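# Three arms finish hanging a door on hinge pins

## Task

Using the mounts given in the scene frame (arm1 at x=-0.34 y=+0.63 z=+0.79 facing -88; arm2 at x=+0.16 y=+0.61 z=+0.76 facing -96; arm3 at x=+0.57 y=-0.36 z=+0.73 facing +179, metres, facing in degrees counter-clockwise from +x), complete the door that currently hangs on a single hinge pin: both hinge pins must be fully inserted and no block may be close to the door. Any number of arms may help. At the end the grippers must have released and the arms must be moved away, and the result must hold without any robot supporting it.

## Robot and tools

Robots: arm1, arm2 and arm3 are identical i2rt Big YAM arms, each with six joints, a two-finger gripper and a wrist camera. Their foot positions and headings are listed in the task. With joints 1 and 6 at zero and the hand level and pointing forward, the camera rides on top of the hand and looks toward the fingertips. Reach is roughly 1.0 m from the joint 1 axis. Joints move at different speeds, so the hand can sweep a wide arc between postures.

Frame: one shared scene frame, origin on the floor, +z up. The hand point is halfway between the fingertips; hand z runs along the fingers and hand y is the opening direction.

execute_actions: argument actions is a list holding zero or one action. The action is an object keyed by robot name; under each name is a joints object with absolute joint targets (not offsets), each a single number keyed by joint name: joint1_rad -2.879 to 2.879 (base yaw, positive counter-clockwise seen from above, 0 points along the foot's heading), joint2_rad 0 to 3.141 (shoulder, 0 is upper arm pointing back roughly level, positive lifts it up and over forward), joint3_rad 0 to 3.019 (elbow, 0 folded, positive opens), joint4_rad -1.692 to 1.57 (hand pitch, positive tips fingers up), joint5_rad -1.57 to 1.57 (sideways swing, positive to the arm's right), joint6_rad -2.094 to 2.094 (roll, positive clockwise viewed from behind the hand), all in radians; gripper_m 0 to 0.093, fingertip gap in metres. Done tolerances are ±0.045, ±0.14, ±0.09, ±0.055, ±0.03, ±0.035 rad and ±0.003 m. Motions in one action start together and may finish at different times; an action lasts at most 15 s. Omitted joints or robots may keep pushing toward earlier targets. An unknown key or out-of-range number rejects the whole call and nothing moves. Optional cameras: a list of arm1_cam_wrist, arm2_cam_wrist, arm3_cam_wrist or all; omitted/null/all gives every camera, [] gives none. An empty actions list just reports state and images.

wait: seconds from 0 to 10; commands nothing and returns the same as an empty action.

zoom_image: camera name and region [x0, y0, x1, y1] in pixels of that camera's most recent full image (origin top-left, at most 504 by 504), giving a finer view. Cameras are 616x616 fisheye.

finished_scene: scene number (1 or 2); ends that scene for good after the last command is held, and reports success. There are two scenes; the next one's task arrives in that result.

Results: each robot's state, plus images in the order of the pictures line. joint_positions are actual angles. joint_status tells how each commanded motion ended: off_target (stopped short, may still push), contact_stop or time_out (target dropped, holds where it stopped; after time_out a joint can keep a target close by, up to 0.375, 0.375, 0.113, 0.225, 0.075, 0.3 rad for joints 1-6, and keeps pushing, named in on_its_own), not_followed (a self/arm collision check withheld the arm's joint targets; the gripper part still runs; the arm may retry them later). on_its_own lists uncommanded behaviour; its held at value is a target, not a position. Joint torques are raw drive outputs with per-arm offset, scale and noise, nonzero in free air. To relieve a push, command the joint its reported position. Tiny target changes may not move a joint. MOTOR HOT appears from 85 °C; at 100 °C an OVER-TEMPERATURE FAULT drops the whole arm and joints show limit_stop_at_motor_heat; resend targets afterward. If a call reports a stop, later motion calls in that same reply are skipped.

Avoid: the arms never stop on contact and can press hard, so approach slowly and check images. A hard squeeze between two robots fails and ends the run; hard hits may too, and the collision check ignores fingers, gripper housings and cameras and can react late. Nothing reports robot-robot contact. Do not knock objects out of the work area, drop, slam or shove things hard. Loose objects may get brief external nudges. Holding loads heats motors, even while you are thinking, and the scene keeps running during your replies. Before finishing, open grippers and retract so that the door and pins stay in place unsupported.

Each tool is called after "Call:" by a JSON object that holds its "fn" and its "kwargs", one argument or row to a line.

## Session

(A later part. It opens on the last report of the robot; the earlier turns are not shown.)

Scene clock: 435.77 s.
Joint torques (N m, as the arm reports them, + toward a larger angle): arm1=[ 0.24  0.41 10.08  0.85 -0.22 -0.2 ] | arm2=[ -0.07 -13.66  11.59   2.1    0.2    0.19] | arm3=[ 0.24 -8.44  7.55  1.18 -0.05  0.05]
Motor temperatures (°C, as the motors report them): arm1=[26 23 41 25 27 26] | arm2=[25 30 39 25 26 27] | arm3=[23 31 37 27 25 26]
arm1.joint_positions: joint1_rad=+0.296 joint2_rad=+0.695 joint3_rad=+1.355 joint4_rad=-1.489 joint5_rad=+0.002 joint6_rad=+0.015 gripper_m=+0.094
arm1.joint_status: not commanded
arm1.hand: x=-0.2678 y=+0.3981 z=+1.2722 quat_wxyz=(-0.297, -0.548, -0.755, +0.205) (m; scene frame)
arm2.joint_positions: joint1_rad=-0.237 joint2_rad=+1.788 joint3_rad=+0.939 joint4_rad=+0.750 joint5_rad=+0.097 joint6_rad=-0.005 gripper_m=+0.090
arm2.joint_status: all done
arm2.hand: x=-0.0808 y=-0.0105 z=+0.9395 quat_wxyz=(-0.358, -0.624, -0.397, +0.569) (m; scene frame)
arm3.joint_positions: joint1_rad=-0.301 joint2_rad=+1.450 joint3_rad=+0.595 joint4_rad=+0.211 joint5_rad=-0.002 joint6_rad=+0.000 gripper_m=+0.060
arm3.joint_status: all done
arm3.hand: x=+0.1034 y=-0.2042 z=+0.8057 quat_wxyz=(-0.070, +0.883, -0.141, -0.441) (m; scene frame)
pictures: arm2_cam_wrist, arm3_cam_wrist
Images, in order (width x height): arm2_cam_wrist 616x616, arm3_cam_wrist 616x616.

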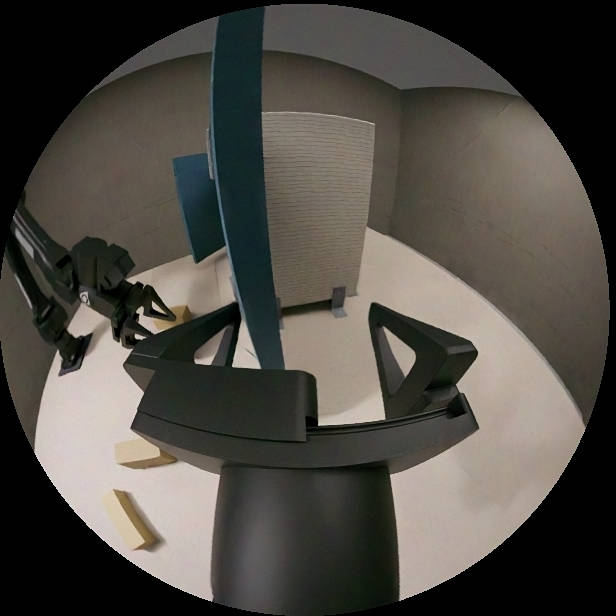

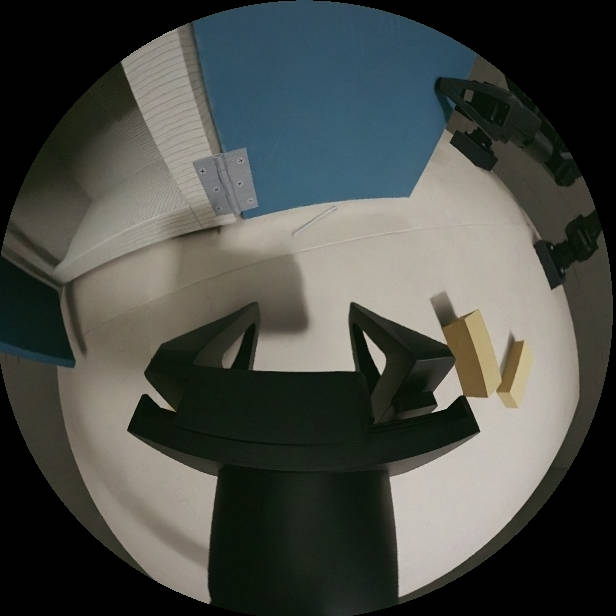

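Call:
{"fn": "execute_actions", "kwargs": {
  "actions": [
    {"arm2":{"joints":{"joint1_rad":-0.31}},"arm3":{"joints":{"joint3_rad":1.0,"joint4_rad":-0.75,"joint6_rad":0.8,"gripper_m":0.045}}}
  ],
  "cameras": []
}}

Call:
{"fn": "execute_actions", "kwargs": {
  "actions": [
    {"arm3":{"joints":{"joint2_rad":1.93,"joint3_rad":1.45,"joint4_rad":-0.69}}}
  ],
  "cameras": ["arm3_cam_wrist"]
}}

Scene clock: 467.97 s.
Joint torques (N m, as the arm reports them, + toward a larger angle): arm1=[ 0.18  0.36 10.06  0.85 -0.22 -0.21] | arm2=[ -0.2  -13.47  11.59   2.1    0.21   0.18] | arm3=[ 0.25 -9.95 10.94  0.6   0.    0.12]
Motor temperatures (°C, as the motors report them): arm1=[26 23 41 25 27 26] | arm2=[25 30 39 25 26 27] | arm3=[23 30 39 26 25 26]
arm1.joint_positions: joint1_rad=+0.296 joint2_rad=+0.695 joint3_rad=+1.355 joint4_rad=-1.489 joint5_rad=+0.002 joint6_rad=+0.015 gripper_m=+0.094
arm1.joint_status: not commanded
arm1.hand: x=-0.2678 y=+0.3981 z=+1.2722 quat_wxyz=(-0.297, -0.548, -0.755, +0.205) (m; scene frame)
arm2.joint_positions: joint1_rad=-0.311 joint2_rad=+1.788 joint3_rad=+0.939 joint4_rad=+0.750 joint5_rad=+0.097 joint6_rad=-0.005 gripper_m=+0.090
arm2.joint_status: all done
arm2.hand: x=-0.1260 y=+0.0091 z=+0.9391 quat_wxyz=(-0.337, -0.639, -0.374, +0.582) (m; scene frame)
arm3.joint_positions: joint1_rad=-0.301 joint2_rad=+1.450 joint3_rad=+0.969 joint4_rad=-0.739 joint5_rad=-0.002 joint6_rad=+0.792 gripper_m=+0.045
arm3.joint_status: all done
arm3.hand: x=+0.1266 y=-0.2118 z=+0.8339 quat_wxyz=(+0.041, +0.837, -0.518, -0.169) (m; scene frame)
pictures: none
No camera images: the call's "cameras" was empty. Leave "cameras" out to get every camera's image.

Scene clock: 469.33 s.
Joint torques (N m, as the arm reports them, + toward a larger angle): arm1=[ 0.07  0.41 10.07  0.89 -0.23 -0.2 ] | arm2=[ -0.03 -13.81  11.62   2.11   0.16   0.14] | arm3=[  1.3  -15.94  12.57   1.3    0.03   0.07]
Motor temperatures (°C, as the motors report them): arm1=[26 23 42 25 27 26] | arm2=[25 30 39 25 26 27] | arm3=[23 30 39 26 25 26]
arm1.joint_positions: joint1_rad=+0.296 joint2_rad=+0.695 joint3_rad=+1.355 joint4_rad=-1.489 joint5_rad=+0.002 joint6_rad=+0.015 gripper_m=+0.094
arm1.joint_status: not commanded
arm1.hand: x=-0.2678 y=+0.3981 z=+1.2722 quat_wxyz=(-0.297, -0.548, -0.755, +0.205) (m; scene frame)
arm2.joint_positions: joint1_rad=-0.311 joint2_rad=+1.788 joint3_rad=+0.939 joint4_rad=+0.750 joint5_rad=+0.097 joint6_rad=-0.005 gripper_m=+0.090
arm2.joint_status: not commanded
arm2.hand: x=-0.1260 y=+0.0091 z=+0.9391 quat_wxyz=(-0.337, -0.639, -0.374, +0.582) (m; scene frame)
arm3.joint_positions: joint1_rad=-0.312 joint2_rad=+1.929 joint3_rad=+1.398 joint4_rad=-0.698 joint5_rad=-0.002 joint6_rad=+0.794 gripper_m=+0.045
arm3.joint_status: all done
arm3.hand: x=-0.0267 y=-0.1545 z=+0.7636 quat_wxyz=(+0.040, +0.835, -0.524, -0.166) (m; scene frame)
pictures: arm3_cam_wrist
Images, in order (width x height): arm3_cam_wrist 616x616.

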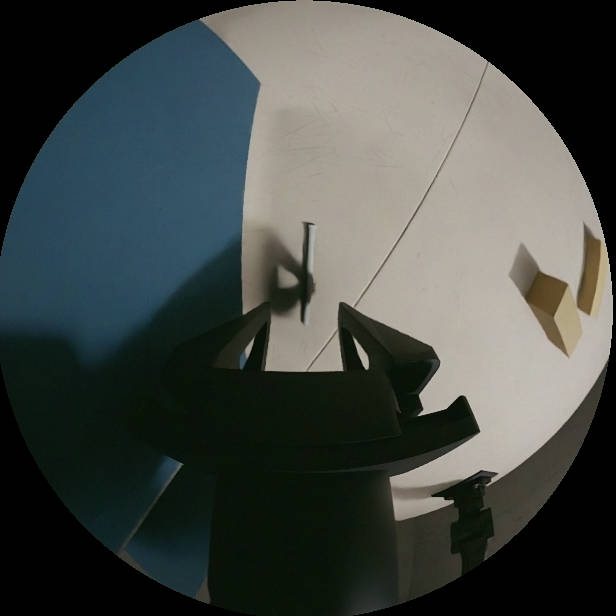

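Call:
{"fn": "execute_actions", "kwargs": {
  "actions": [
    {"arm3":{"joints":{"joint1_rad":-0.355,"joint2_rad":1.99,"joint3_rad":1.5,"joint4_rad":-0.68,"joint6_rad":0.83,"gripper_m":0.03}}}
  ],
  "cameras": ["arm3_cam_wrist"]
}}

Scene clock: 486.97 s.
Joint torques (N m, as the arm reports them, + toward a larger angle): arm1=[ 0.12  0.33 10.07  0.87 -0.23 -0.2 ] | arm2=[ -0.01 -13.3   11.6    2.2    0.2    0.17] | arm3=[ -0.67 -14.67  11.86   1.41  -0.02   0.11]
Motor temperatures (°C, as the motors report them): arm1=[26 23 42 25 27 26] | arm2=[25 30 40 25 26 27] | arm3=[23 33 44 26 25 26]
arm1.joint_positions: joint1_rad=+0.296 joint2_rad=+0.695 joint3_rad=+1.355 joint4_rad=-1.489 joint5_rad=+0.002 joint6_rad=+0.015 gripper_m=+0.094
arm1.joint_status: not commanded
arm1.hand: x=-0.2678 y=+0.3981 z=+1.2722 quat_wxyz=(-0.297, -0.548, -0.755, +0.205) (m; scene frame)
arm2.joint_positions: joint1_rad=-0.311 joint2_rad=+1.788 joint3_rad=+0.939 joint4_rad=+0.750 joint5_rad=+0.097 joint6_rad=-0.005 gripper_m=+0.090
arm2.joint_status: not commanded
arm2.hand: x=-0.1260 y=+0.0091 z=+0.9391 quat_wxyz=(-0.337, -0.639, -0.374, +0.582) (m; scene frame)
arm3.joint_positions: joint1_rad=-0.350 joint2_rad=+1.974 joint3_rad=+1.455 joint4_rad=-0.693 joint5_rad=-0.002 joint6_rad=+0.822 gripper_m=+0.030
arm3.joint_status: all done
arm3.hand: x=-0.0379 y=-0.1244 z=+0.7593 quat_wxyz=(+0.041, +0.816, -0.550, -0.174) (m; scene frame)
pictures: arm3_cam_wrist
Images, in order (width x height): arm3_cam_wrist 616x616.

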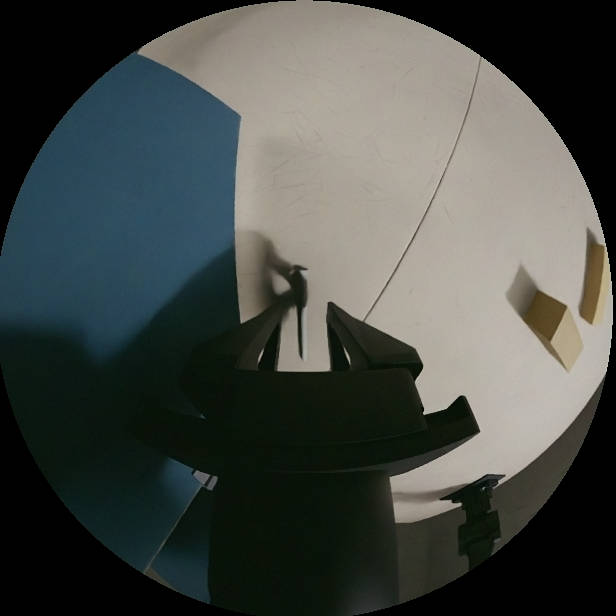

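Call:
{"fn": "execute_actions", "kwargs": {
  "actions": [
    {"arm3":{"joints":{"joint2_rad":2.04,"joint4_rad":-0.66}}}
  ],
  "cameras": ["arm3_cam_wrist"]
}}

Scene clock: 491.20 s.
Joint torques (N m, as the arm reports them, + toward a larger angle): arm1=[ 0.13  0.51 10.07  0.88 -0.23 -0.2 ] | arm2=[ -0.18 -13.77  11.59   2.15   0.19   0.15] | arm3=[ -0.16 -15.17  11.     1.27   0.     0.05]
Motor temperatures (°C, as the motors report them): arm1=[26 23 42 25 27 26] | arm2=[25 30 40 25 26 27] | arm3=[23 33 44 26 25 26]
arm1.joint_positions: joint1_rad=+0.296 joint2_rad=+0.695 joint3_rad=+1.355 joint4_rad=-1.489 joint5_rad=+0.002 joint6_rad=+0.015 gripper_m=+0.094
arm1.joint_status: not commanded
arm1.hand: x=-0.2678 y=+0.3981 z=+1.2722 quat_wxyz=(-0.297, -0.548, -0.755, +0.205) (m; scene frame)
arm2.joint_positions: joint1_rad=-0.311 joint2_rad=+1.788 joint3_rad=+0.939 joint4_rad=+0.750 joint5_rad=+0.097 joint6_rad=-0.005 gripper_m=+0.090
arm2.joint_status: not commanded
arm2.hand: x=-0.1260 y=+0.0091 z=+0.9391 quat_wxyz=(-0.337, -0.639, -0.374, +0.582) (m; scene frame)
arm3.joint_positions: joint1_rad=-0.350 joint2_rad=+2.016 joint3_rad=+1.467 joint4_rad=-0.671 joint5_rad=-0.002 joint6_rad=+0.823 gripper_m=+0.030
arm3.joint_status: all done
arm3.hand: x=-0.0431 y=-0.1223 z=+0.7398 quat_wxyz=(+0.040, +0.816, -0.551, -0.170) (m; scene frame)
pictures: arm3_cam_wrist
Images, in order (width x height): arm3_cam_wrist 616x616.

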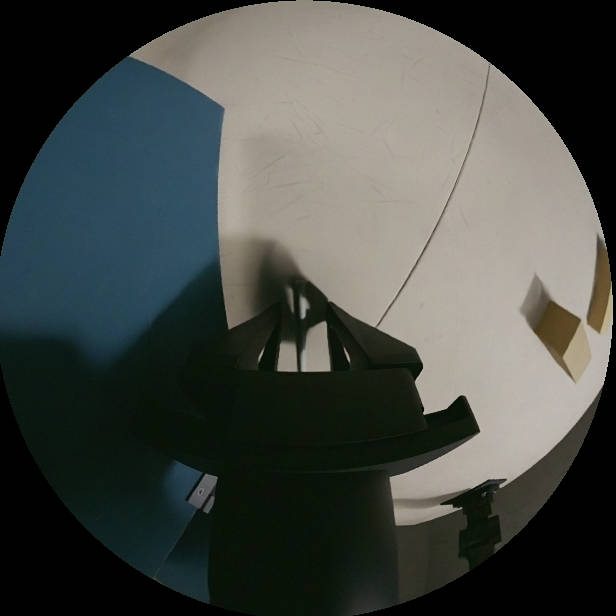

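Call:
{"fn": "execute_actions", "kwargs": {
  "actions": [
    {"arm3":{"joints":{"joint2_rad":2.06}}}
  ],
  "cameras": []
}}

Call:
{"fn": "execute_actions", "kwargs": {
  "actions": [
    {"arm3":{"joints":{"gripper_m":0.0}}}
  ],
  "cameras": ["arm3_cam_wrist"]
}}

Call:
{"fn": "zoom_image", "kwargs": {
  "camera": "arm3_cam_wrist",
  "region": [250, 240, 370, 380]
}}

Scene clock: 495.37 s.
Joint torques (N m, as the arm reports them, + toward a larger angle): arm1=[ 0.02  0.54 10.09  0.83 -0.23 -0.2 ] | arm2=[ -0.36 -13.7   11.47   2.28   0.2    0.16] | arm3=[  0.11 -13.19  10.81   1.38   0.     0.11]
Motor temperatures (°C, as the motors report them): arm1=[26 23 42 25 27 26] | arm2=[25 30 40 25 26 27] | arm3=[23 33 44 26 25 26]
arm1.joint_positions: joint1_rad=+0.296 joint2_rad=+0.695 joint3_rad=+1.355 joint4_rad=-1.489 joint5_rad=+0.002 joint6_rad=+0.015 gripper_m=+0.094
arm1.joint_status: not commanded
arm1.hand: x=-0.2678 y=+0.3981 z=+1.2722 quat_wxyz=(-0.297, -0.548, -0.755, +0.205) (m; scene frame)
arm2.joint_positions: joint1_rad=-0.311 joint2_rad=+1.788 joint3_rad=+0.939 joint4_rad=+0.750 joint5_rad=+0.097 joint6_rad=-0.005 gripper_m=+0.090
arm2.joint_status: not commanded
arm2.hand: x=-0.1260 y=+0.0091 z=+0.9391 quat_wxyz=(-0.337, -0.639, -0.374, +0.582) (m; scene frame)
arm3.joint_positions: joint1_rad=-0.350 joint2_rad=+2.017 joint3_rad=+1.467 joint4_rad=-0.671 joint5_rad=-0.002 joint6_rad=+0.823 gripper_m=+0.030
arm3.joint_status: all done
arm3.hand: x=-0.0430 y=-0.1224 z=+0.7393 quat_wxyz=(+0.040, +0.816, -0.551, -0.170) (m; scene frame)
pictures: none
No camera images: the call's "cameras" was empty. Leave "cameras" out to get every camera's image.

Scene clock: 495.90 s.
Joint torques (N m, as the arm reports them, + toward a larger angle): arm1=[ 0.12  0.39 10.11  0.87 -0.22 -0.2 ] | arm2=[ -0.11 -14.08  11.61   2.24   0.21   0.17] | arm3=[ -0.52 -13.74  10.86   1.37  -0.04   0.08]
Motor temperatures (°C, as the motors report them): arm1=[26 23 42 25 27 26] | arm2=[25 30 40 25 26 27] | arm3=[23 33 44 26 25 26]
arm1.joint_positions: joint1_rad=+0.296 joint2_rad=+0.695 joint3_rad=+1.355 joint4_rad=-1.489 joint5_rad=+0.002 joint6_rad=+0.015 gripper_m=+0.094
arm1.joint_status: not commanded
arm1.hand: x=-0.2678 y=+0.3981 z=+1.2722 quat_wxyz=(-0.297, -0.548, -0.755, +0.205) (m; scene frame)
arm2.joint_positions: joint1_rad=-0.311 joint2_rad=+1.788 joint3_rad=+0.939 joint4_rad=+0.750 joint5_rad=+0.097 joint6_rad=-0.005 gripper_m=+0.090
arm2.joint_status: not commanded
arm2.hand: x=-0.1260 y=+0.0091 z=+0.9391 quat_wxyz=(-0.337, -0.639, -0.374, +0.582) (m; scene frame)
arm3.joint_positions: joint1_rad=-0.350 joint2_rad=+2.021 joint3_rad=+1.467 joint4_rad=-0.671 joint5_rad=-0.001 joint6_rad=+0.823 gripper_m=+0.002
arm3.joint_status: all done
arm3.hand: x=-0.0425 y=-0.1225 z=+0.7364 quat_wxyz=(+0.039, +0.816, -0.551, -0.168) (m; scene frame)
pictures: arm3_cam_wrist
Images, in order (width x height): arm3_cam_wrist 616x616.

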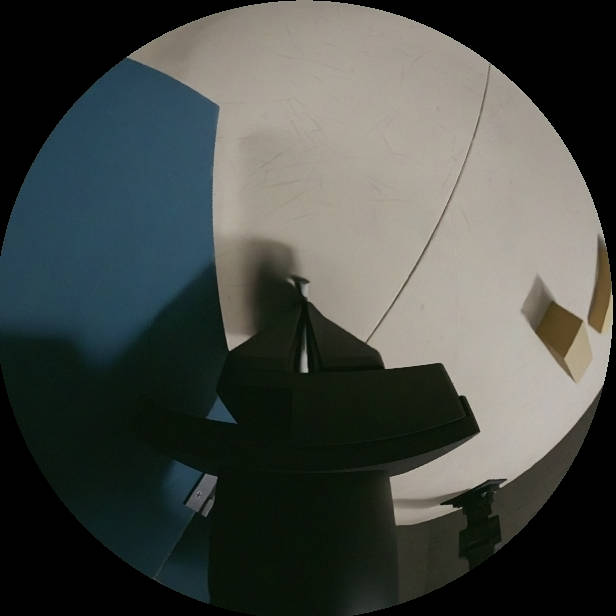

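Region (250, 240, 370, 380) of arm3_cam_wrist's 616x616 image, scaled by 3.600, with more detail than that image has; it fills the left 432 columns of this view, and the rest is white.

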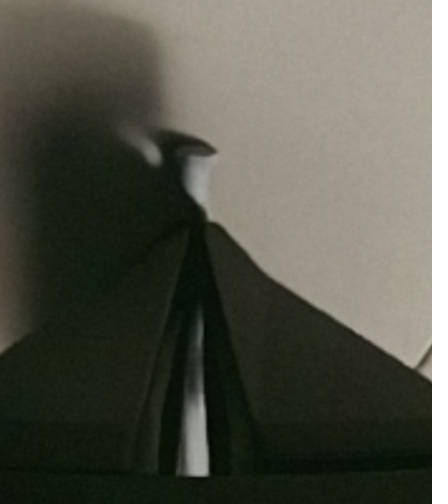

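Call:
{"fn": "execute_actions", "kwargs": {
  "actions": [
    {"arm3":{"joints":{"joint2_rad":1.6,"joint3_rad":1.2}}}
  ],
  "cameras": []
}}

Call:
{"fn": "execute_actions", "kwargs": {
  "actions": [
    {"arm3":{"joints":{"joint1_rad":-0.19,"joint2_rad":1.4,"joint3_rad":0.7,"joint4_rad":0.6,"joint6_rad":0}}}
  ],
  "cameras": []
}}

Call:
{"fn": "execute_actions", "kwargs": {
  "actions": [
    {"arm3":{"joints":{"joint2_rad":1.76,"joint3_rad":0.59,"joint4_rad":1.42}},"arm2":{"joints":{"joint1_rad":-0.2}}}
  ],
  "cameras": ["arm2_cam_wrist","arm3_cam_wrist"]
}}

Scene clock: 505.87 s.
Joint torques (N m, as the arm reports them, + toward a larger angle): arm1=[ 0.12  0.53 10.06  0.9  -0.23 -0.21] | arm2=[ -0.55 -13.65  11.69   2.11   0.2    0.16] | arm3=[ -0.49 -10.79   9.11   1.27  -0.03   0.08]
Motor temperatures (°C, as the motors report them): arm1=[26 23 42 25 27 26] | arm2=[25 30 40 25 26 27] | arm3=[23 33 44 26 25 26]
arm1.joint_positions: joint1_rad=+0.296 joint2_rad=+0.695 joint3_rad=+1.355 joint4_rad=-1.489 joint5_rad=+0.002 joint6_rad=+0.015 gripper_m=+0.094
arm1.joint_status: not commanded
arm1.hand: x=-0.2678 y=+0.3981 z=+1.2722 quat_wxyz=(-0.297, -0.548, -0.755, +0.205) (m; scene frame)
arm2.joint_positions: joint1_rad=-0.311 joint2_rad=+1.788 joint3_rad=+0.939 joint4_rad=+0.750 joint5_rad=+0.097 joint6_rad=-0.005 gripper_m=+0.090
arm2.joint_status: not commanded
arm2.hand: x=-0.1260 y=+0.0091 z=+0.9391 quat_wxyz=(-0.337, -0.639, -0.374, +0.582) (m; scene frame)
arm3.joint_positions: joint1_rad=-0.350 joint2_rad=+1.586 joint3_rad=+1.199 joint4_rad=-0.661 joint5_rad=-0.001 joint6_rad=+0.823 gripper_m=+0.002
arm3.joint_status: all done
arm3.hand: x=+0.0360 y=-0.1526 z=+0.8775 quat_wxyz=(+0.058, +0.801, -0.541, -0.251) (m; scene frame)
pictures: none
No camera images: the call's "cameras" was empty. Leave "cameras" out to get every camera's image.

Scene clock: 507.63 s.
Joint torques (N m, as the arm reports them, + toward a larger angle): arm1=[ 0.03  0.42 10.13  0.82 -0.23 -0.2 ] | arm2=[ -0.33 -13.82  11.6    2.17   0.17   0.16] | arm3=[-0.78 -8.4   8.79  2.55 -0.12 -0.06]
Motor temperatures (°C, as the motors report them): arm1=[26 23 42 25 27 26] | arm2=[25 30 40 25 26 27] | arm3=[23 33 43 26 25 26]
arm1.joint_positions: joint1_rad=+0.296 joint2_rad=+0.695 joint3_rad=+1.355 joint4_rad=-1.489 joint5_rad=+0.002 joint6_rad=+0.015 gripper_m=+0.094
arm1.joint_status: not commanded
arm1.hand: x=-0.2678 y=+0.3981 z=+1.2722 quat_wxyz=(-0.297, -0.548, -0.755, +0.205) (m; scene frame)
arm2.joint_positions: joint1_rad=-0.311 joint2_rad=+1.788 joint3_rad=+0.939 joint4_rad=+0.750 joint5_rad=+0.097 joint6_rad=-0.005 gripper_m=+0.090
arm2.joint_status: not commanded
arm2.hand: x=-0.1260 y=+0.0091 z=+0.9391 quat_wxyz=(-0.337, -0.639, -0.374, +0.582) (m; scene frame)
arm3.joint_positions: joint1_rad=-0.177 joint2_rad=+1.397 joint3_rad=+0.692 joint4_rad=+0.577 joint5_rad=-0.001 joint6_rad=+0.008 gripper_m=+0.002
arm3.joint_status: all done
arm3.hand: x=+0.0221 y=-0.2504 z=+0.9633 quat_wxyz=(-0.061, +0.747, -0.075, -0.658) (m; scene frame)
pictures: none
No camera images: the call's "cameras" was empty. Leave "cameras" out to get every camera's image.

Scene clock: 509.07 s.
Joint torques (N m, as the arm reports them, + toward a larger angle): arm1=[ 0.19  0.36 10.07  0.85 -0.23 -0.2 ] | arm2=[ -1.54 -13.94  11.65   2.19   0.09   0.16] | arm3=[ -0.73 -10.25   5.33   2.34  -0.11  -0.04]
Motor temperatures (°C, as the motors report them): arm1=[26 23 42 25 27 26] | arm2=[25 30 40 25 26 27] | arm3=[23 33 43 27 25 26]
arm1.joint_positions: joint1_rad=+0.296 joint2_rad=+0.695 joint3_rad=+1.355 joint4_rad=-1.489 joint5_rad=+0.002 joint6_rad=+0.015 gripper_m=+0.094
arm1.joint_status: not commanded
arm1.hand: x=-0.2678 y=+0.3981 z=+1.2722 quat_wxyz=(-0.297, -0.548, -0.755, +0.205) (m; scene frame)
arm2.joint_positions: joint1_rad=-0.189 joint2_rad=+1.788 joint3_rad=+0.939 joint4_rad=+0.750 joint5_rad=+0.099 joint6_rad=-0.005 gripper_m=+0.090
arm2.joint_status: all done
arm2.hand: x=-0.0508 y=-0.0214 z=+0.9398 quat_wxyz=(-0.371, -0.615, -0.412, +0.561) (m; scene frame)
arm3.joint_positions: joint1_rad=-0.177 joint2_rad=+1.765 joint3_rad=+0.585 joint4_rad=+1.398 joint5_rad=-0.001 joint6_rad=+0.008 gripper_m=+0.002
arm3.joint_status: all done
arm3.hand: x=+0.0328 y=-0.2525 z=+0.9160 quat_wxyz=(-0.072, +0.623, -0.062, -0.777) (m; scene frame)
pictures: arm2_cam_wrist, arm3_cam_wrist
Images, in order (width x height): arm2_cam_wrist 616x616, arm3_cam_wrist 616x616.

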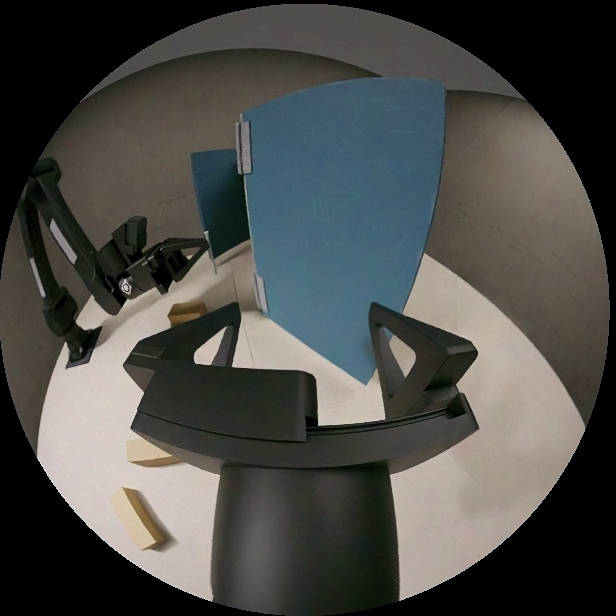

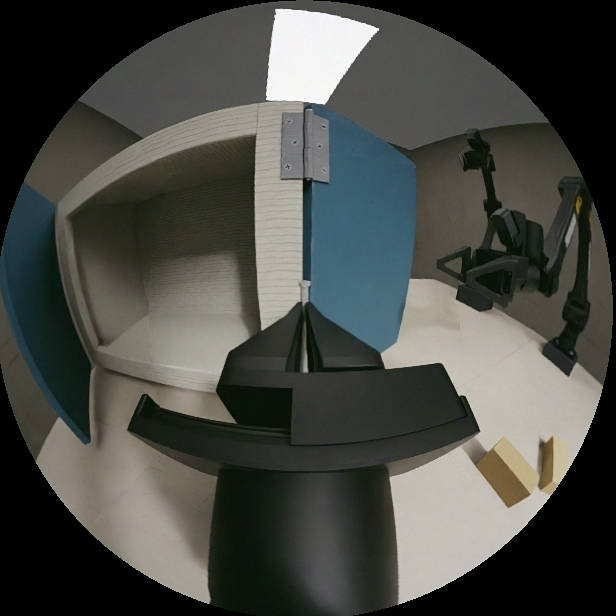

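Call:
{"fn": "zoom_image", "kwargs": {
  "camera": "arm2_cam_wrist",
  "region": [170, 210, 290, 330]
}}

Region (170, 210, 290, 330) of arm2_cam_wrist's 616x616 image, scaled by 4.200, with more detail than that image has.

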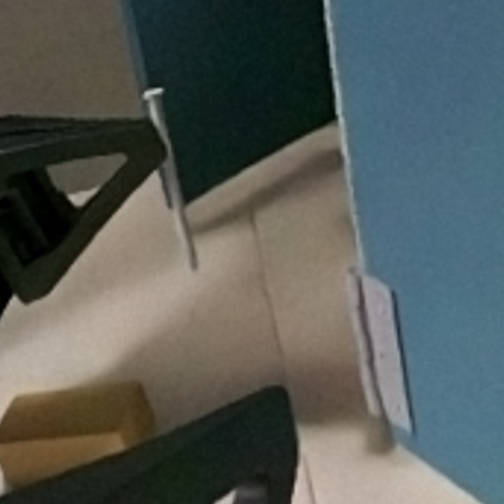

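Call:
{"fn": "execute_actions", "kwargs": {
  "actions": [
    {"arm3":{"joints":{"joint2_rad":1.81,"joint3_rad":0.75,"joint4_rad":1.29}}}
  ],
  "cameras": ["arm2_cam_wrist","arm3_cam_wrist"]
}}

Call:
{"fn": "zoom_image", "kwargs": {
  "camera": "arm2_cam_wrist",
  "region": [190, 210, 290, 310]
}}

Call:
{"fn": "zoom_image", "kwargs": {
  "camera": "arm3_cam_wrist",
  "region": [260, 100, 350, 330]
}}

Scene clock: 522.67 s.
Joint torques (N m, as the arm reports them, + toward a larger angle): arm1=[ 0.18  0.54 10.05  0.87 -0.23 -0.2 ] | arm2=[ -0.72 -13.16  11.56   2.13   0.08   0.17] | arm3=[ -0.71 -10.92   7.84   1.23  -0.11  -0.02]
Motor temperatures (°C, as the motors report them): arm1=[26 23 42 25 27 26] | arm2=[25 30 40 25 26 27] | arm3=[23 32 40 27 25 26]
arm1.joint_positions: joint1_rad=+0.296 joint2_rad=+0.695 joint3_rad=+1.355 joint4_rad=-1.489 joint5_rad=+0.002 joint6_rad=+0.015 gripper_m=+0.094
arm1.joint_status: not commanded
arm1.hand: x=-0.2678 y=+0.3981 z=+1.2722 quat_wxyz=(-0.297, -0.548, -0.755, +0.205) (m; scene frame)
arm2.joint_positions: joint1_rad=-0.189 joint2_rad=+1.788 joint3_rad=+0.939 joint4_rad=+0.750 joint5_rad=+0.099 joint6_rad=-0.005 gripper_m=+0.090
arm2.joint_status: not commanded
arm2.hand: x=-0.0508 y=-0.0214 z=+0.9398 quat_wxyz=(-0.371, -0.615, -0.412, +0.561) (m; scene frame)
arm3.joint_positions: joint1_rad=-0.177 joint2_rad=+1.804 joint3_rad=+0.725 joint4_rad=+1.300 joint5_rad=-0.001 joint6_rad=+0.008 gripper_m=+0.002
arm3.joint_status: all done
arm3.hand: x=-0.0149 y=-0.2432 z=+0.9273 quat_wxyz=(-0.072, +0.622, -0.062, -0.777) (m; scene frame)
pictures: arm2_cam_wrist, arm3_cam_wrist
Images, in order (width x height): arm2_cam_wrist 616x616, arm3_cam_wrist 616x616.

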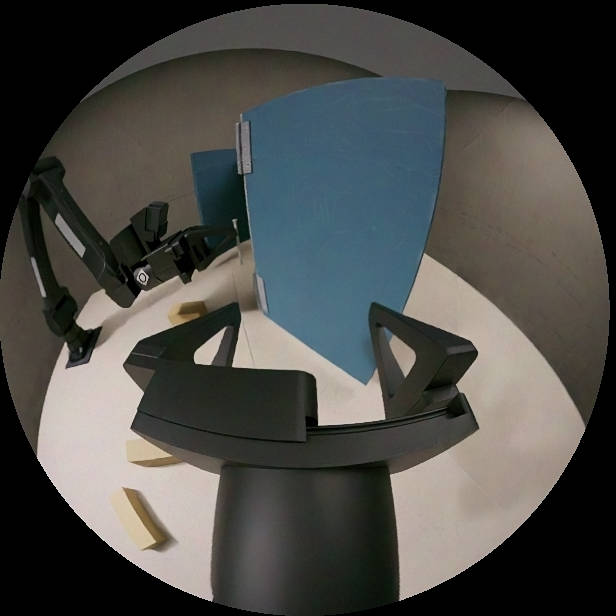

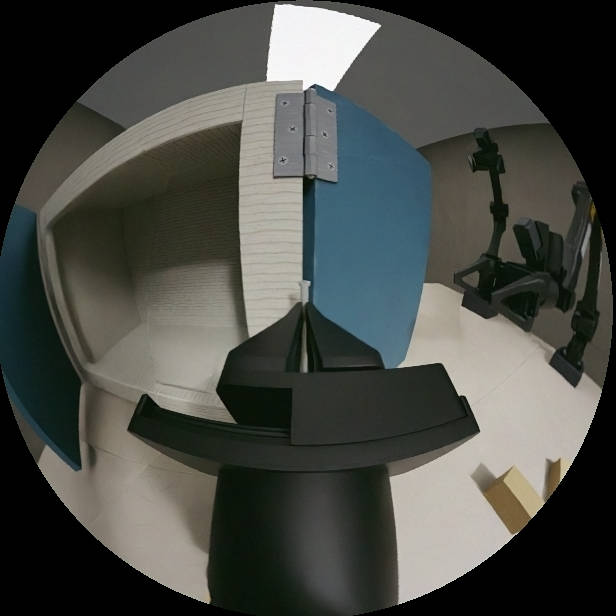

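Region (190, 210, 290, 310) of arm2_cam_wrist's 616x616 image, scaled by 5.040, with more detail than that image has.

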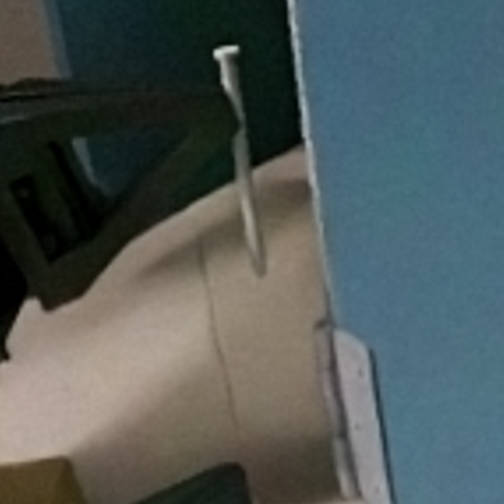

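Region (260, 100, 350, 330) of arm3_cam_wrist's 616x616 image, scaled by 2.191, with more detail than that image has; it fills the left 197 columns of this view, and the rest is white.

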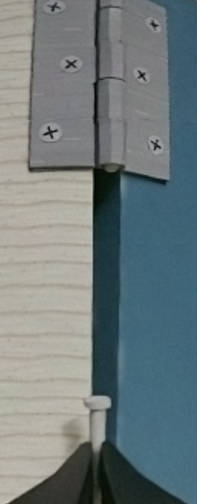

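Call:
{"fn": "execute_actions", "kwargs": {
  "actions": [
    {"arm3":{"joints":{"joint1_rad":-0.2,"joint2_rad":1.835,"joint3_rad":0.79,"joint4_rad":1.24}}}
  ],
  "cameras": ["arm2_cam_wrist","arm3_cam_wrist"]
}}

Call:
{"fn": "zoom_image", "kwargs": {
  "camera": "arm2_cam_wrist",
  "region": [190, 210, 290, 310]
}}

Call:
{"fn": "zoom_image", "kwargs": {
  "camera": "arm3_cam_wrist",
  "region": [260, 100, 350, 330]
}}

Scene clock: 534.33 s.
Joint torques (N m, as the arm reports them, + toward a larger angle): arm1=[ 0.15  0.51 10.08  0.87 -0.23 -0.2 ] | arm2=[ -1.54 -13.87  11.58   2.12   0.06   0.15] | arm3=[ -0.75 -10.54   8.66   1.36  -0.12  -0.06]
Motor temperatures (°C, as the motors report them): arm1=[26 23 42 25 27 26] | arm2=[25 31 40 25 26 27] | arm3=[23 32 40 27 25 26]
arm1.joint_positions: joint1_rad=+0.296 joint2_rad=+0.695 joint3_rad=+1.355 joint4_rad=-1.489 joint5_rad=+0.002 joint6_rad=+0.015 gripper_m=+0.094
arm1.joint_status: not commanded
arm1.hand: x=-0.2678 y=+0.3981 z=+1.2722 quat_wxyz=(-0.297, -0.548, -0.755, +0.205) (m; scene frame)
arm2.joint_positions: joint1_rad=-0.189 joint2_rad=+1.788 joint3_rad=+0.939 joint4_rad=+0.750 joint5_rad=+0.099 joint6_rad=-0.005 gripper_m=+0.090
arm2.joint_status: not commanded
arm2.hand: x=-0.0508 y=-0.0214 z=+0.9398 quat_wxyz=(-0.371, -0.615, -0.412, +0.561) (m; scene frame)
arm3.joint_positions: joint1_rad=-0.186 joint2_rad=+1.821 joint3_rad=+0.755 joint4_rad=+1.250 joint5_rad=-0.001 joint6_rad=+0.008 gripper_m=+0.002
arm3.joint_status: all done
arm3.hand: x=-0.0257 y=-0.2354 z=+0.9178 quat_wxyz=(-0.075, +0.636, -0.066, -0.765) (m; scene frame)
pictures: arm2_cam_wrist, arm3_cam_wrist
Images, in order (width x height): arm2_cam_wrist 616x616, arm3_cam_wrist 616x616.

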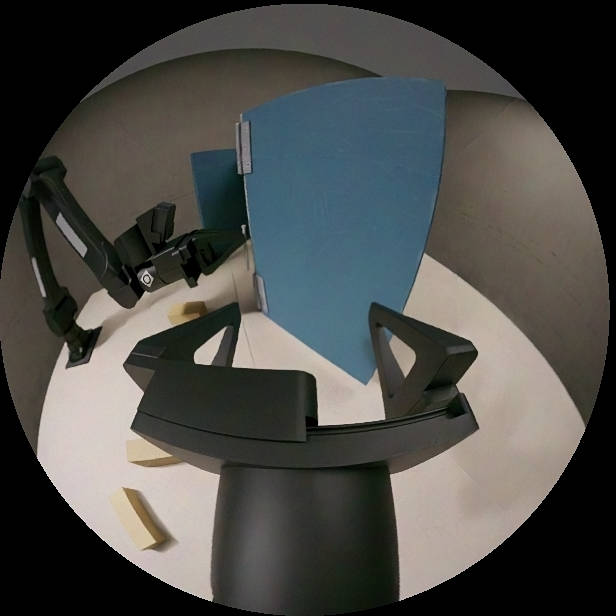

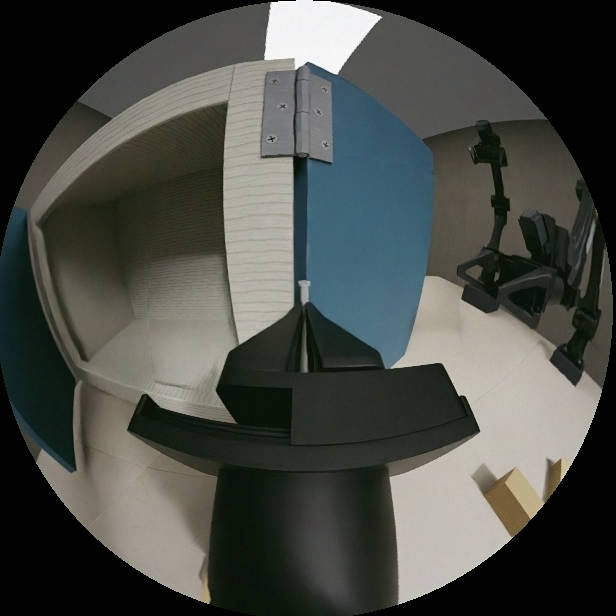

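Region (190, 210, 290, 310) of arm2_cam_wrist's 616x616 image, scaled by 5.040, with more detail than that image has.

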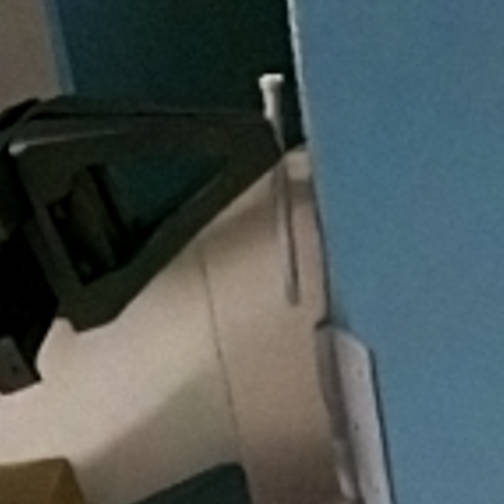

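Region (260, 100, 350, 330) of arm3_cam_wrist's 616x616 image, scaled by 2.191, with more detail than that image has; it fills the left 197 columns of this view, and the rest is white.

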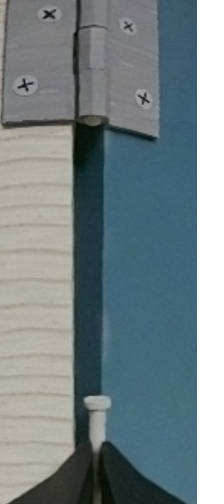

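Call:
{"fn": "execute_actions", "kwargs": {
  "actions": [
    {"arm3":{"joints":{"joint3_rad":0.812,"joint5_rad":-0.025}}}
  ],
  "cameras": ["arm2_cam_wrist","arm3_cam_wrist"]
}}

Call:
{"fn": "zoom_image", "kwargs": {
  "camera": "arm2_cam_wrist",
  "region": [190, 210, 290, 310]
}}

Call:
{"fn": "zoom_image", "kwargs": {
  "camera": "arm3_cam_wrist",
  "region": [260, 100, 350, 330]
}}

Scene clock: 543.40 s.
Joint torques (N m, as the arm reports them, + toward a larger angle): arm1=[-0.07  0.3  10.06  0.81 -0.23 -0.2 ] | arm2=[ -1.24 -13.63  11.63   2.06   0.08   0.16] | arm3=[ -1.02 -10.65   8.83   1.29  -0.32  -0.03]
Motor temperatures (°C, as the motors report them): arm1=[26 23 43 25 27 26] | arm2=[25 31 40 25 26 27] | arm3=[23 32 40 27 25 26]
arm1.joint_positions: joint1_rad=+0.296 joint2_rad=+0.695 joint3_rad=+1.355 joint4_rad=-1.489 joint5_rad=+0.002 joint6_rad=+0.015 gripper_m=+0.094
arm1.joint_status: not commanded
arm1.hand: x=-0.2678 y=+0.3981 z=+1.2722 quat_wxyz=(-0.297, -0.548, -0.755, +0.205) (m; scene frame)
arm2.joint_positions: joint1_rad=-0.189 joint2_rad=+1.788 joint3_rad=+0.939 joint4_rad=+0.750 joint5_rad=+0.099 joint6_rad=-0.005 gripper_m=+0.090
arm2.joint_status: not commanded
arm2.hand: x=-0.0508 y=-0.0214 z=+0.9398 quat_wxyz=(-0.371, -0.615, -0.412, +0.561) (m; scene frame)
arm3.joint_positions: joint1_rad=-0.186 joint2_rad=+1.821 joint3_rad=+0.777 joint4_rad=+1.250 joint5_rad=-0.021 joint6_rad=+0.008 gripper_m=+0.002
arm3.joint_status: all done
arm3.hand: x=-0.0327 y=-0.2375 z=+0.9272 quat_wxyz=(-0.069, +0.628, -0.057, -0.773) (m; scene frame)
pictures: arm2_cam_wrist, arm3_cam_wrist
Images, in order (width x height): arm2_cam_wrist 616x616, arm3_cam_wrist 616x616.

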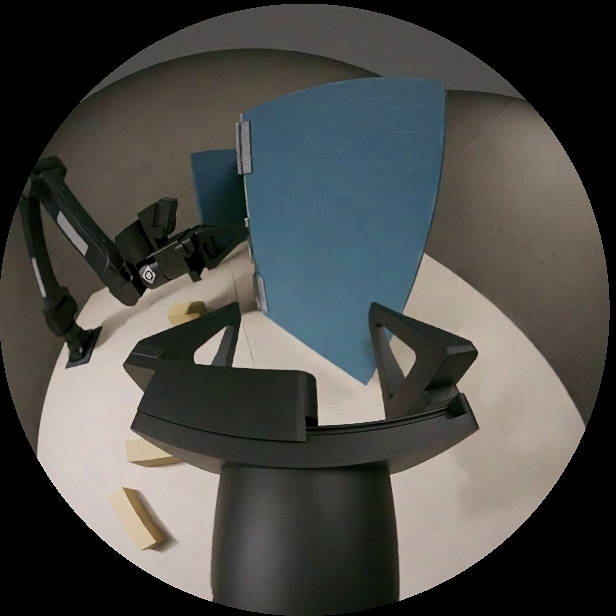

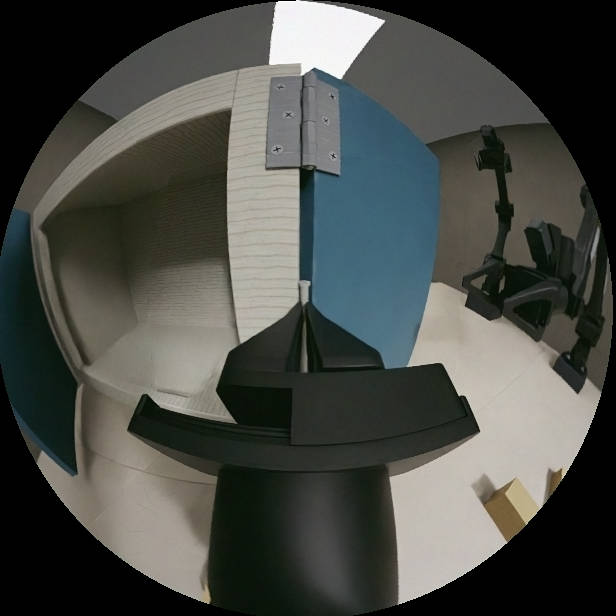

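Region (190, 210, 290, 310) of arm2_cam_wrist's 616x616 image, scaled by 5.040, with more detail than that image has.

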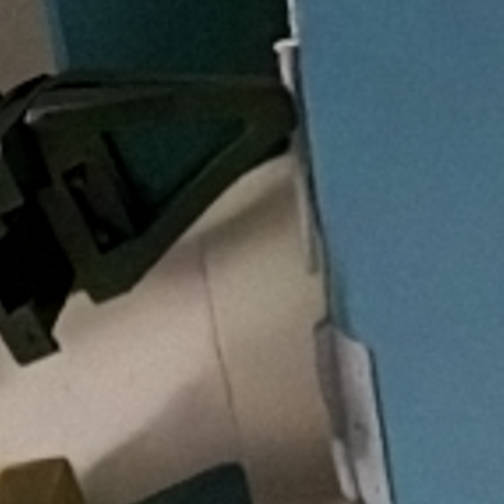

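Region (260, 100, 350, 330) of arm3_cam_wrist's 616x616 image, scaled by 2.191, with more detail than that image has; it fills the left 197 columns of this view, and the rest is white.

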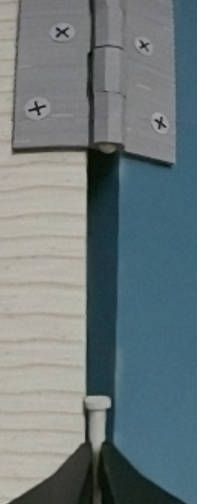

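Call:
{"fn": "execute_actions", "kwargs": {
  "actions": [
    {"arm3":{"joints":{"joint5_rad":-0.003}}}
  ],
  "cameras": ["arm3_cam_wrist"]
}}

Call:
{"fn": "zoom_image", "kwargs": {
  "camera": "arm3_cam_wrist",
  "region": [260, 100, 350, 330]
}}

Scene clock: 556.20 s.
Joint torques (N m, as the arm reports them, + toward a larger angle): arm1=[ 0.12  0.54 10.07  0.85 -0.22 -0.2 ] | arm2=[ -1.14 -13.68  11.65   2.16   0.07   0.18] | arm3=[ -1.02 -10.79   8.84   1.38   0.01  -0.04]
Motor temperatures (°C, as the motors report them): arm1=[26 23 43 25 27 26] | arm2=[25 31 41 25 26 27] | arm3=[23 32 41 27 25 26]
arm1.joint_positions: joint1_rad=+0.296 joint2_rad=+0.695 joint3_rad=+1.355 joint4_rad=-1.489 joint5_rad=+0.002 joint6_rad=+0.015 gripper_m=+0.094
arm1.joint_status: not commanded
arm1.hand: x=-0.2678 y=+0.3981 z=+1.2722 quat_wxyz=(-0.297, -0.548, -0.755, +0.205) (m; scene frame)
arm2.joint_positions: joint1_rad=-0.189 joint2_rad=+1.788 joint3_rad=+0.939 joint4_rad=+0.750 joint5_rad=+0.099 joint6_rad=-0.005 gripper_m=+0.090
arm2.joint_status: not commanded
arm2.hand: x=-0.0508 y=-0.0214 z=+0.9398 quat_wxyz=(-0.371, -0.615, -0.412, +0.561) (m; scene frame)
arm3.joint_positions: joint1_rad=-0.186 joint2_rad=+1.821 joint3_rad=+0.777 joint4_rad=+1.250 joint5_rad=-0.007 joint6_rad=+0.008 gripper_m=+0.002
arm3.joint_status: all done
arm3.hand: x=-0.0322 y=-0.2352 z=+0.9272 quat_wxyz=(-0.073, +0.628, -0.063, -0.772) (m; scene frame)
pictures: arm3_cam_wrist
Images, in order (width x height): arm3_cam_wrist 616x616.

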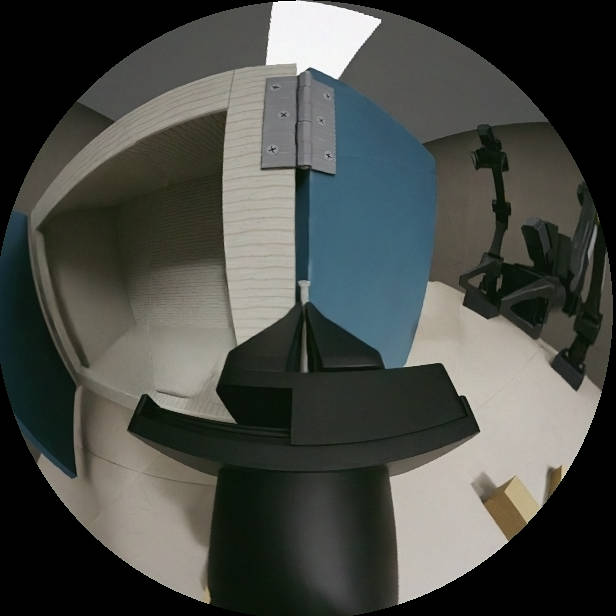

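Region (260, 100, 350, 330) of arm3_cam_wrist's 616x616 image, scaled by 2.191, with more detail than that image has; it fills the left 197 columns of this view, and the rest is white.

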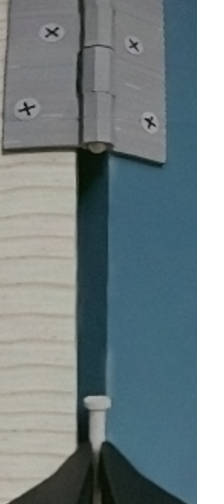

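Call:
{"fn": "execute_actions", "kwargs": {
  "actions": [
    {"arm3":{"joints":{"joint2_rad":1.9,"joint4_rad":1.31}}}
  ],
  "cameras": ["arm2_cam_wrist"]
}}

Call:
{"fn": "zoom_image", "kwargs": {
  "camera": "arm2_cam_wrist",
  "region": [190, 210, 290, 310]
}}

Scene clock: 561.30 s.
Joint torques (N m, as the arm reports them, + toward a larger angle): arm1=[ 0.22  0.54 10.11  0.87 -0.23 -0.2 ] | arm2=[ -1.47 -13.36  11.58   2.18   0.07   0.18] | arm3=[ -0.96 -11.38   8.23   2.5    0.06  -0.03]
Motor temperatures (°C, as the motors report them): arm1=[26 23 43 25 27 26] | arm2=[25 31 41 25 26 27] | arm3=[23 32 41 27 25 26]
arm1.joint_positions: joint1_rad=+0.296 joint2_rad=+0.695 joint3_rad=+1.355 joint4_rad=-1.489 joint5_rad=+0.002 joint6_rad=+0.015 gripper_m=+0.094
arm1.joint_status: not commanded
arm1.hand: x=-0.2678 y=+0.3981 z=+1.2722 quat_wxyz=(-0.297, -0.548, -0.755, +0.205) (m; scene frame)
arm2.joint_positions: joint1_rad=-0.189 joint2_rad=+1.788 joint3_rad=+0.939 joint4_rad=+0.750 joint5_rad=+0.099 joint6_rad=-0.005 gripper_m=+0.090
arm2.joint_status: not commanded
arm2.hand: x=-0.0508 y=-0.0214 z=+0.9398 quat_wxyz=(-0.371, -0.615, -0.412, +0.561) (m; scene frame)
arm3.joint_positions: joint1_rad=-0.186 joint2_rad=+1.890 joint3_rad=+0.779 joint4_rad=+1.293 joint5_rad=-0.007 joint6_rad=+0.007 gripper_m=+0.002
arm3.joint_status: all done
arm3.hand: x=-0.0342 y=-0.2348 z=+0.8977 quat_wxyz=(-0.073, +0.637, -0.064, -0.765) (m; scene frame)
pictures: arm2_cam_wrist
Images, in order (width x height): arm2_cam_wrist 616x616.

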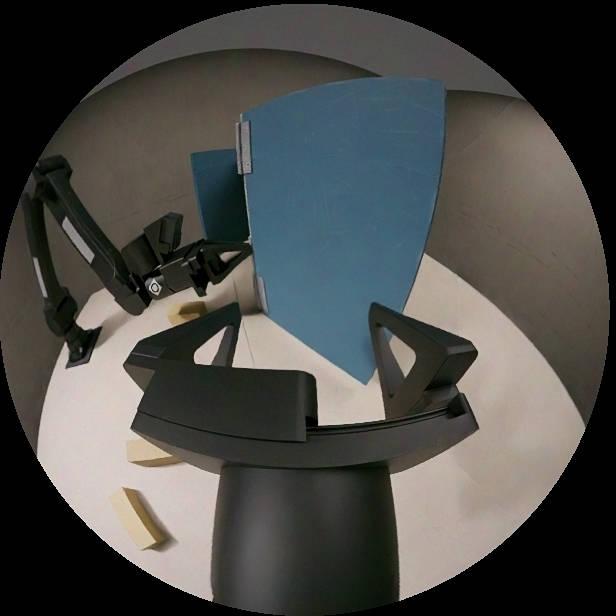

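Region (190, 210, 290, 310) of arm2_cam_wrist's 616x616 image, scaled by 5.040, with more detail than that image has.

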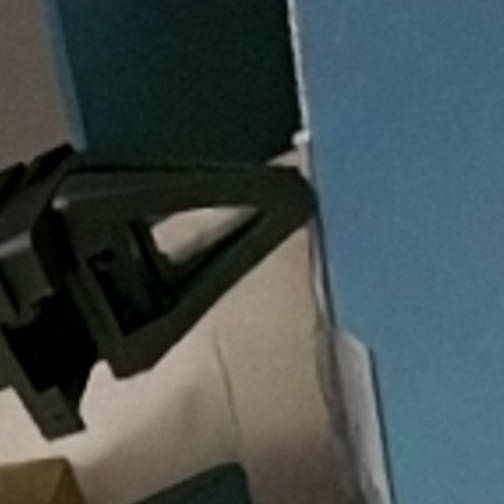

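Call:
{"fn": "execute_actions", "kwargs": {
  "actions": [
    {"arm3":{"joints":{"joint2_rad":1.96,"joint4_rad":1.37}}}
  ],
  "cameras": ["arm2_cam_wrist"]
}}

Call:
{"fn": "zoom_image", "kwargs": {
  "camera": "arm2_cam_wrist",
  "region": [190, 210, 290, 310]
}}

Scene clock: 566.43 s.
Joint torques (N m, as the arm reports them, + toward a larger angle): arm1=[ 0.01  0.39 10.14  0.86 -0.23 -0.2 ] | arm2=[ -1.44 -13.61  11.55   2.15   0.09   0.17] | arm3=[-0.93 -9.99  7.42  1.75  0.07 -0.05]
Motor temperatures (°C, as the motors report them): arm1=[26 23 43 25 27 26] | arm2=[25 31 41 25 26 27] | arm3=[23 32 41 27 25 26]
arm1.joint_positions: joint1_rad=+0.296 joint2_rad=+0.695 joint3_rad=+1.355 joint4_rad=-1.489 joint5_rad=+0.002 joint6_rad=+0.015 gripper_m=+0.094
arm1.joint_status: not commanded
arm1.hand: x=-0.2678 y=+0.3981 z=+1.2722 quat_wxyz=(-0.297, -0.548, -0.755, +0.205) (m; scene frame)
arm2.joint_positions: joint1_rad=-0.189 joint2_rad=+1.788 joint3_rad=+0.939 joint4_rad=+0.750 joint5_rad=+0.099 joint6_rad=-0.005 gripper_m=+0.090
arm2.joint_status: not commanded
arm2.hand: x=-0.0508 y=-0.0214 z=+0.9398 quat_wxyz=(-0.371, -0.615, -0.412, +0.561) (m; scene frame)
arm3.joint_positions: joint1_rad=-0.186 joint2_rad=+1.927 joint3_rad=+0.785 joint4_rad=+1.367 joint5_rad=-0.007 joint6_rad=+0.007 gripper_m=+0.002
arm3.joint_status: all done
arm3.hand: x=-0.0338 y=-0.2348 z=+0.8959 quat_wxyz=(-0.074, +0.620, -0.062, -0.778) (m; scene frame)
pictures: arm2_cam_wrist
Images, in order (width x height): arm2_cam_wrist 616x616.

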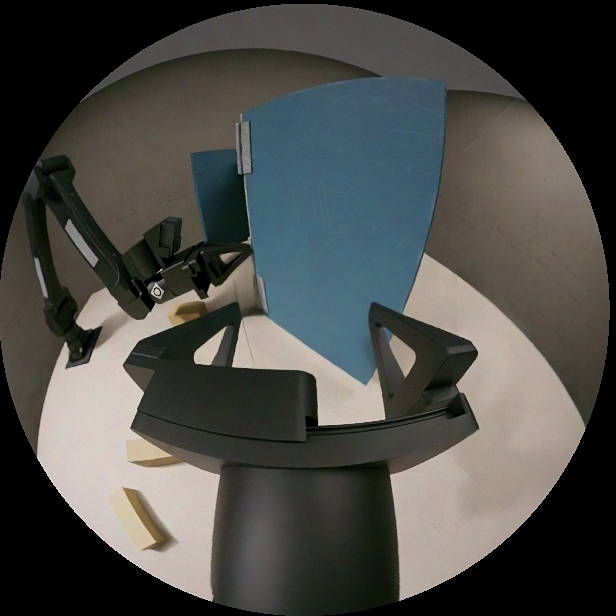

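Region (190, 210, 290, 310) of arm2_cam_wrist's 616x616 image, scaled by 5.040, with more detail than that image has.

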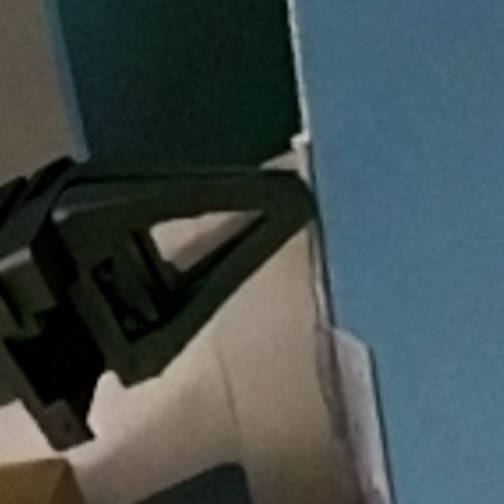

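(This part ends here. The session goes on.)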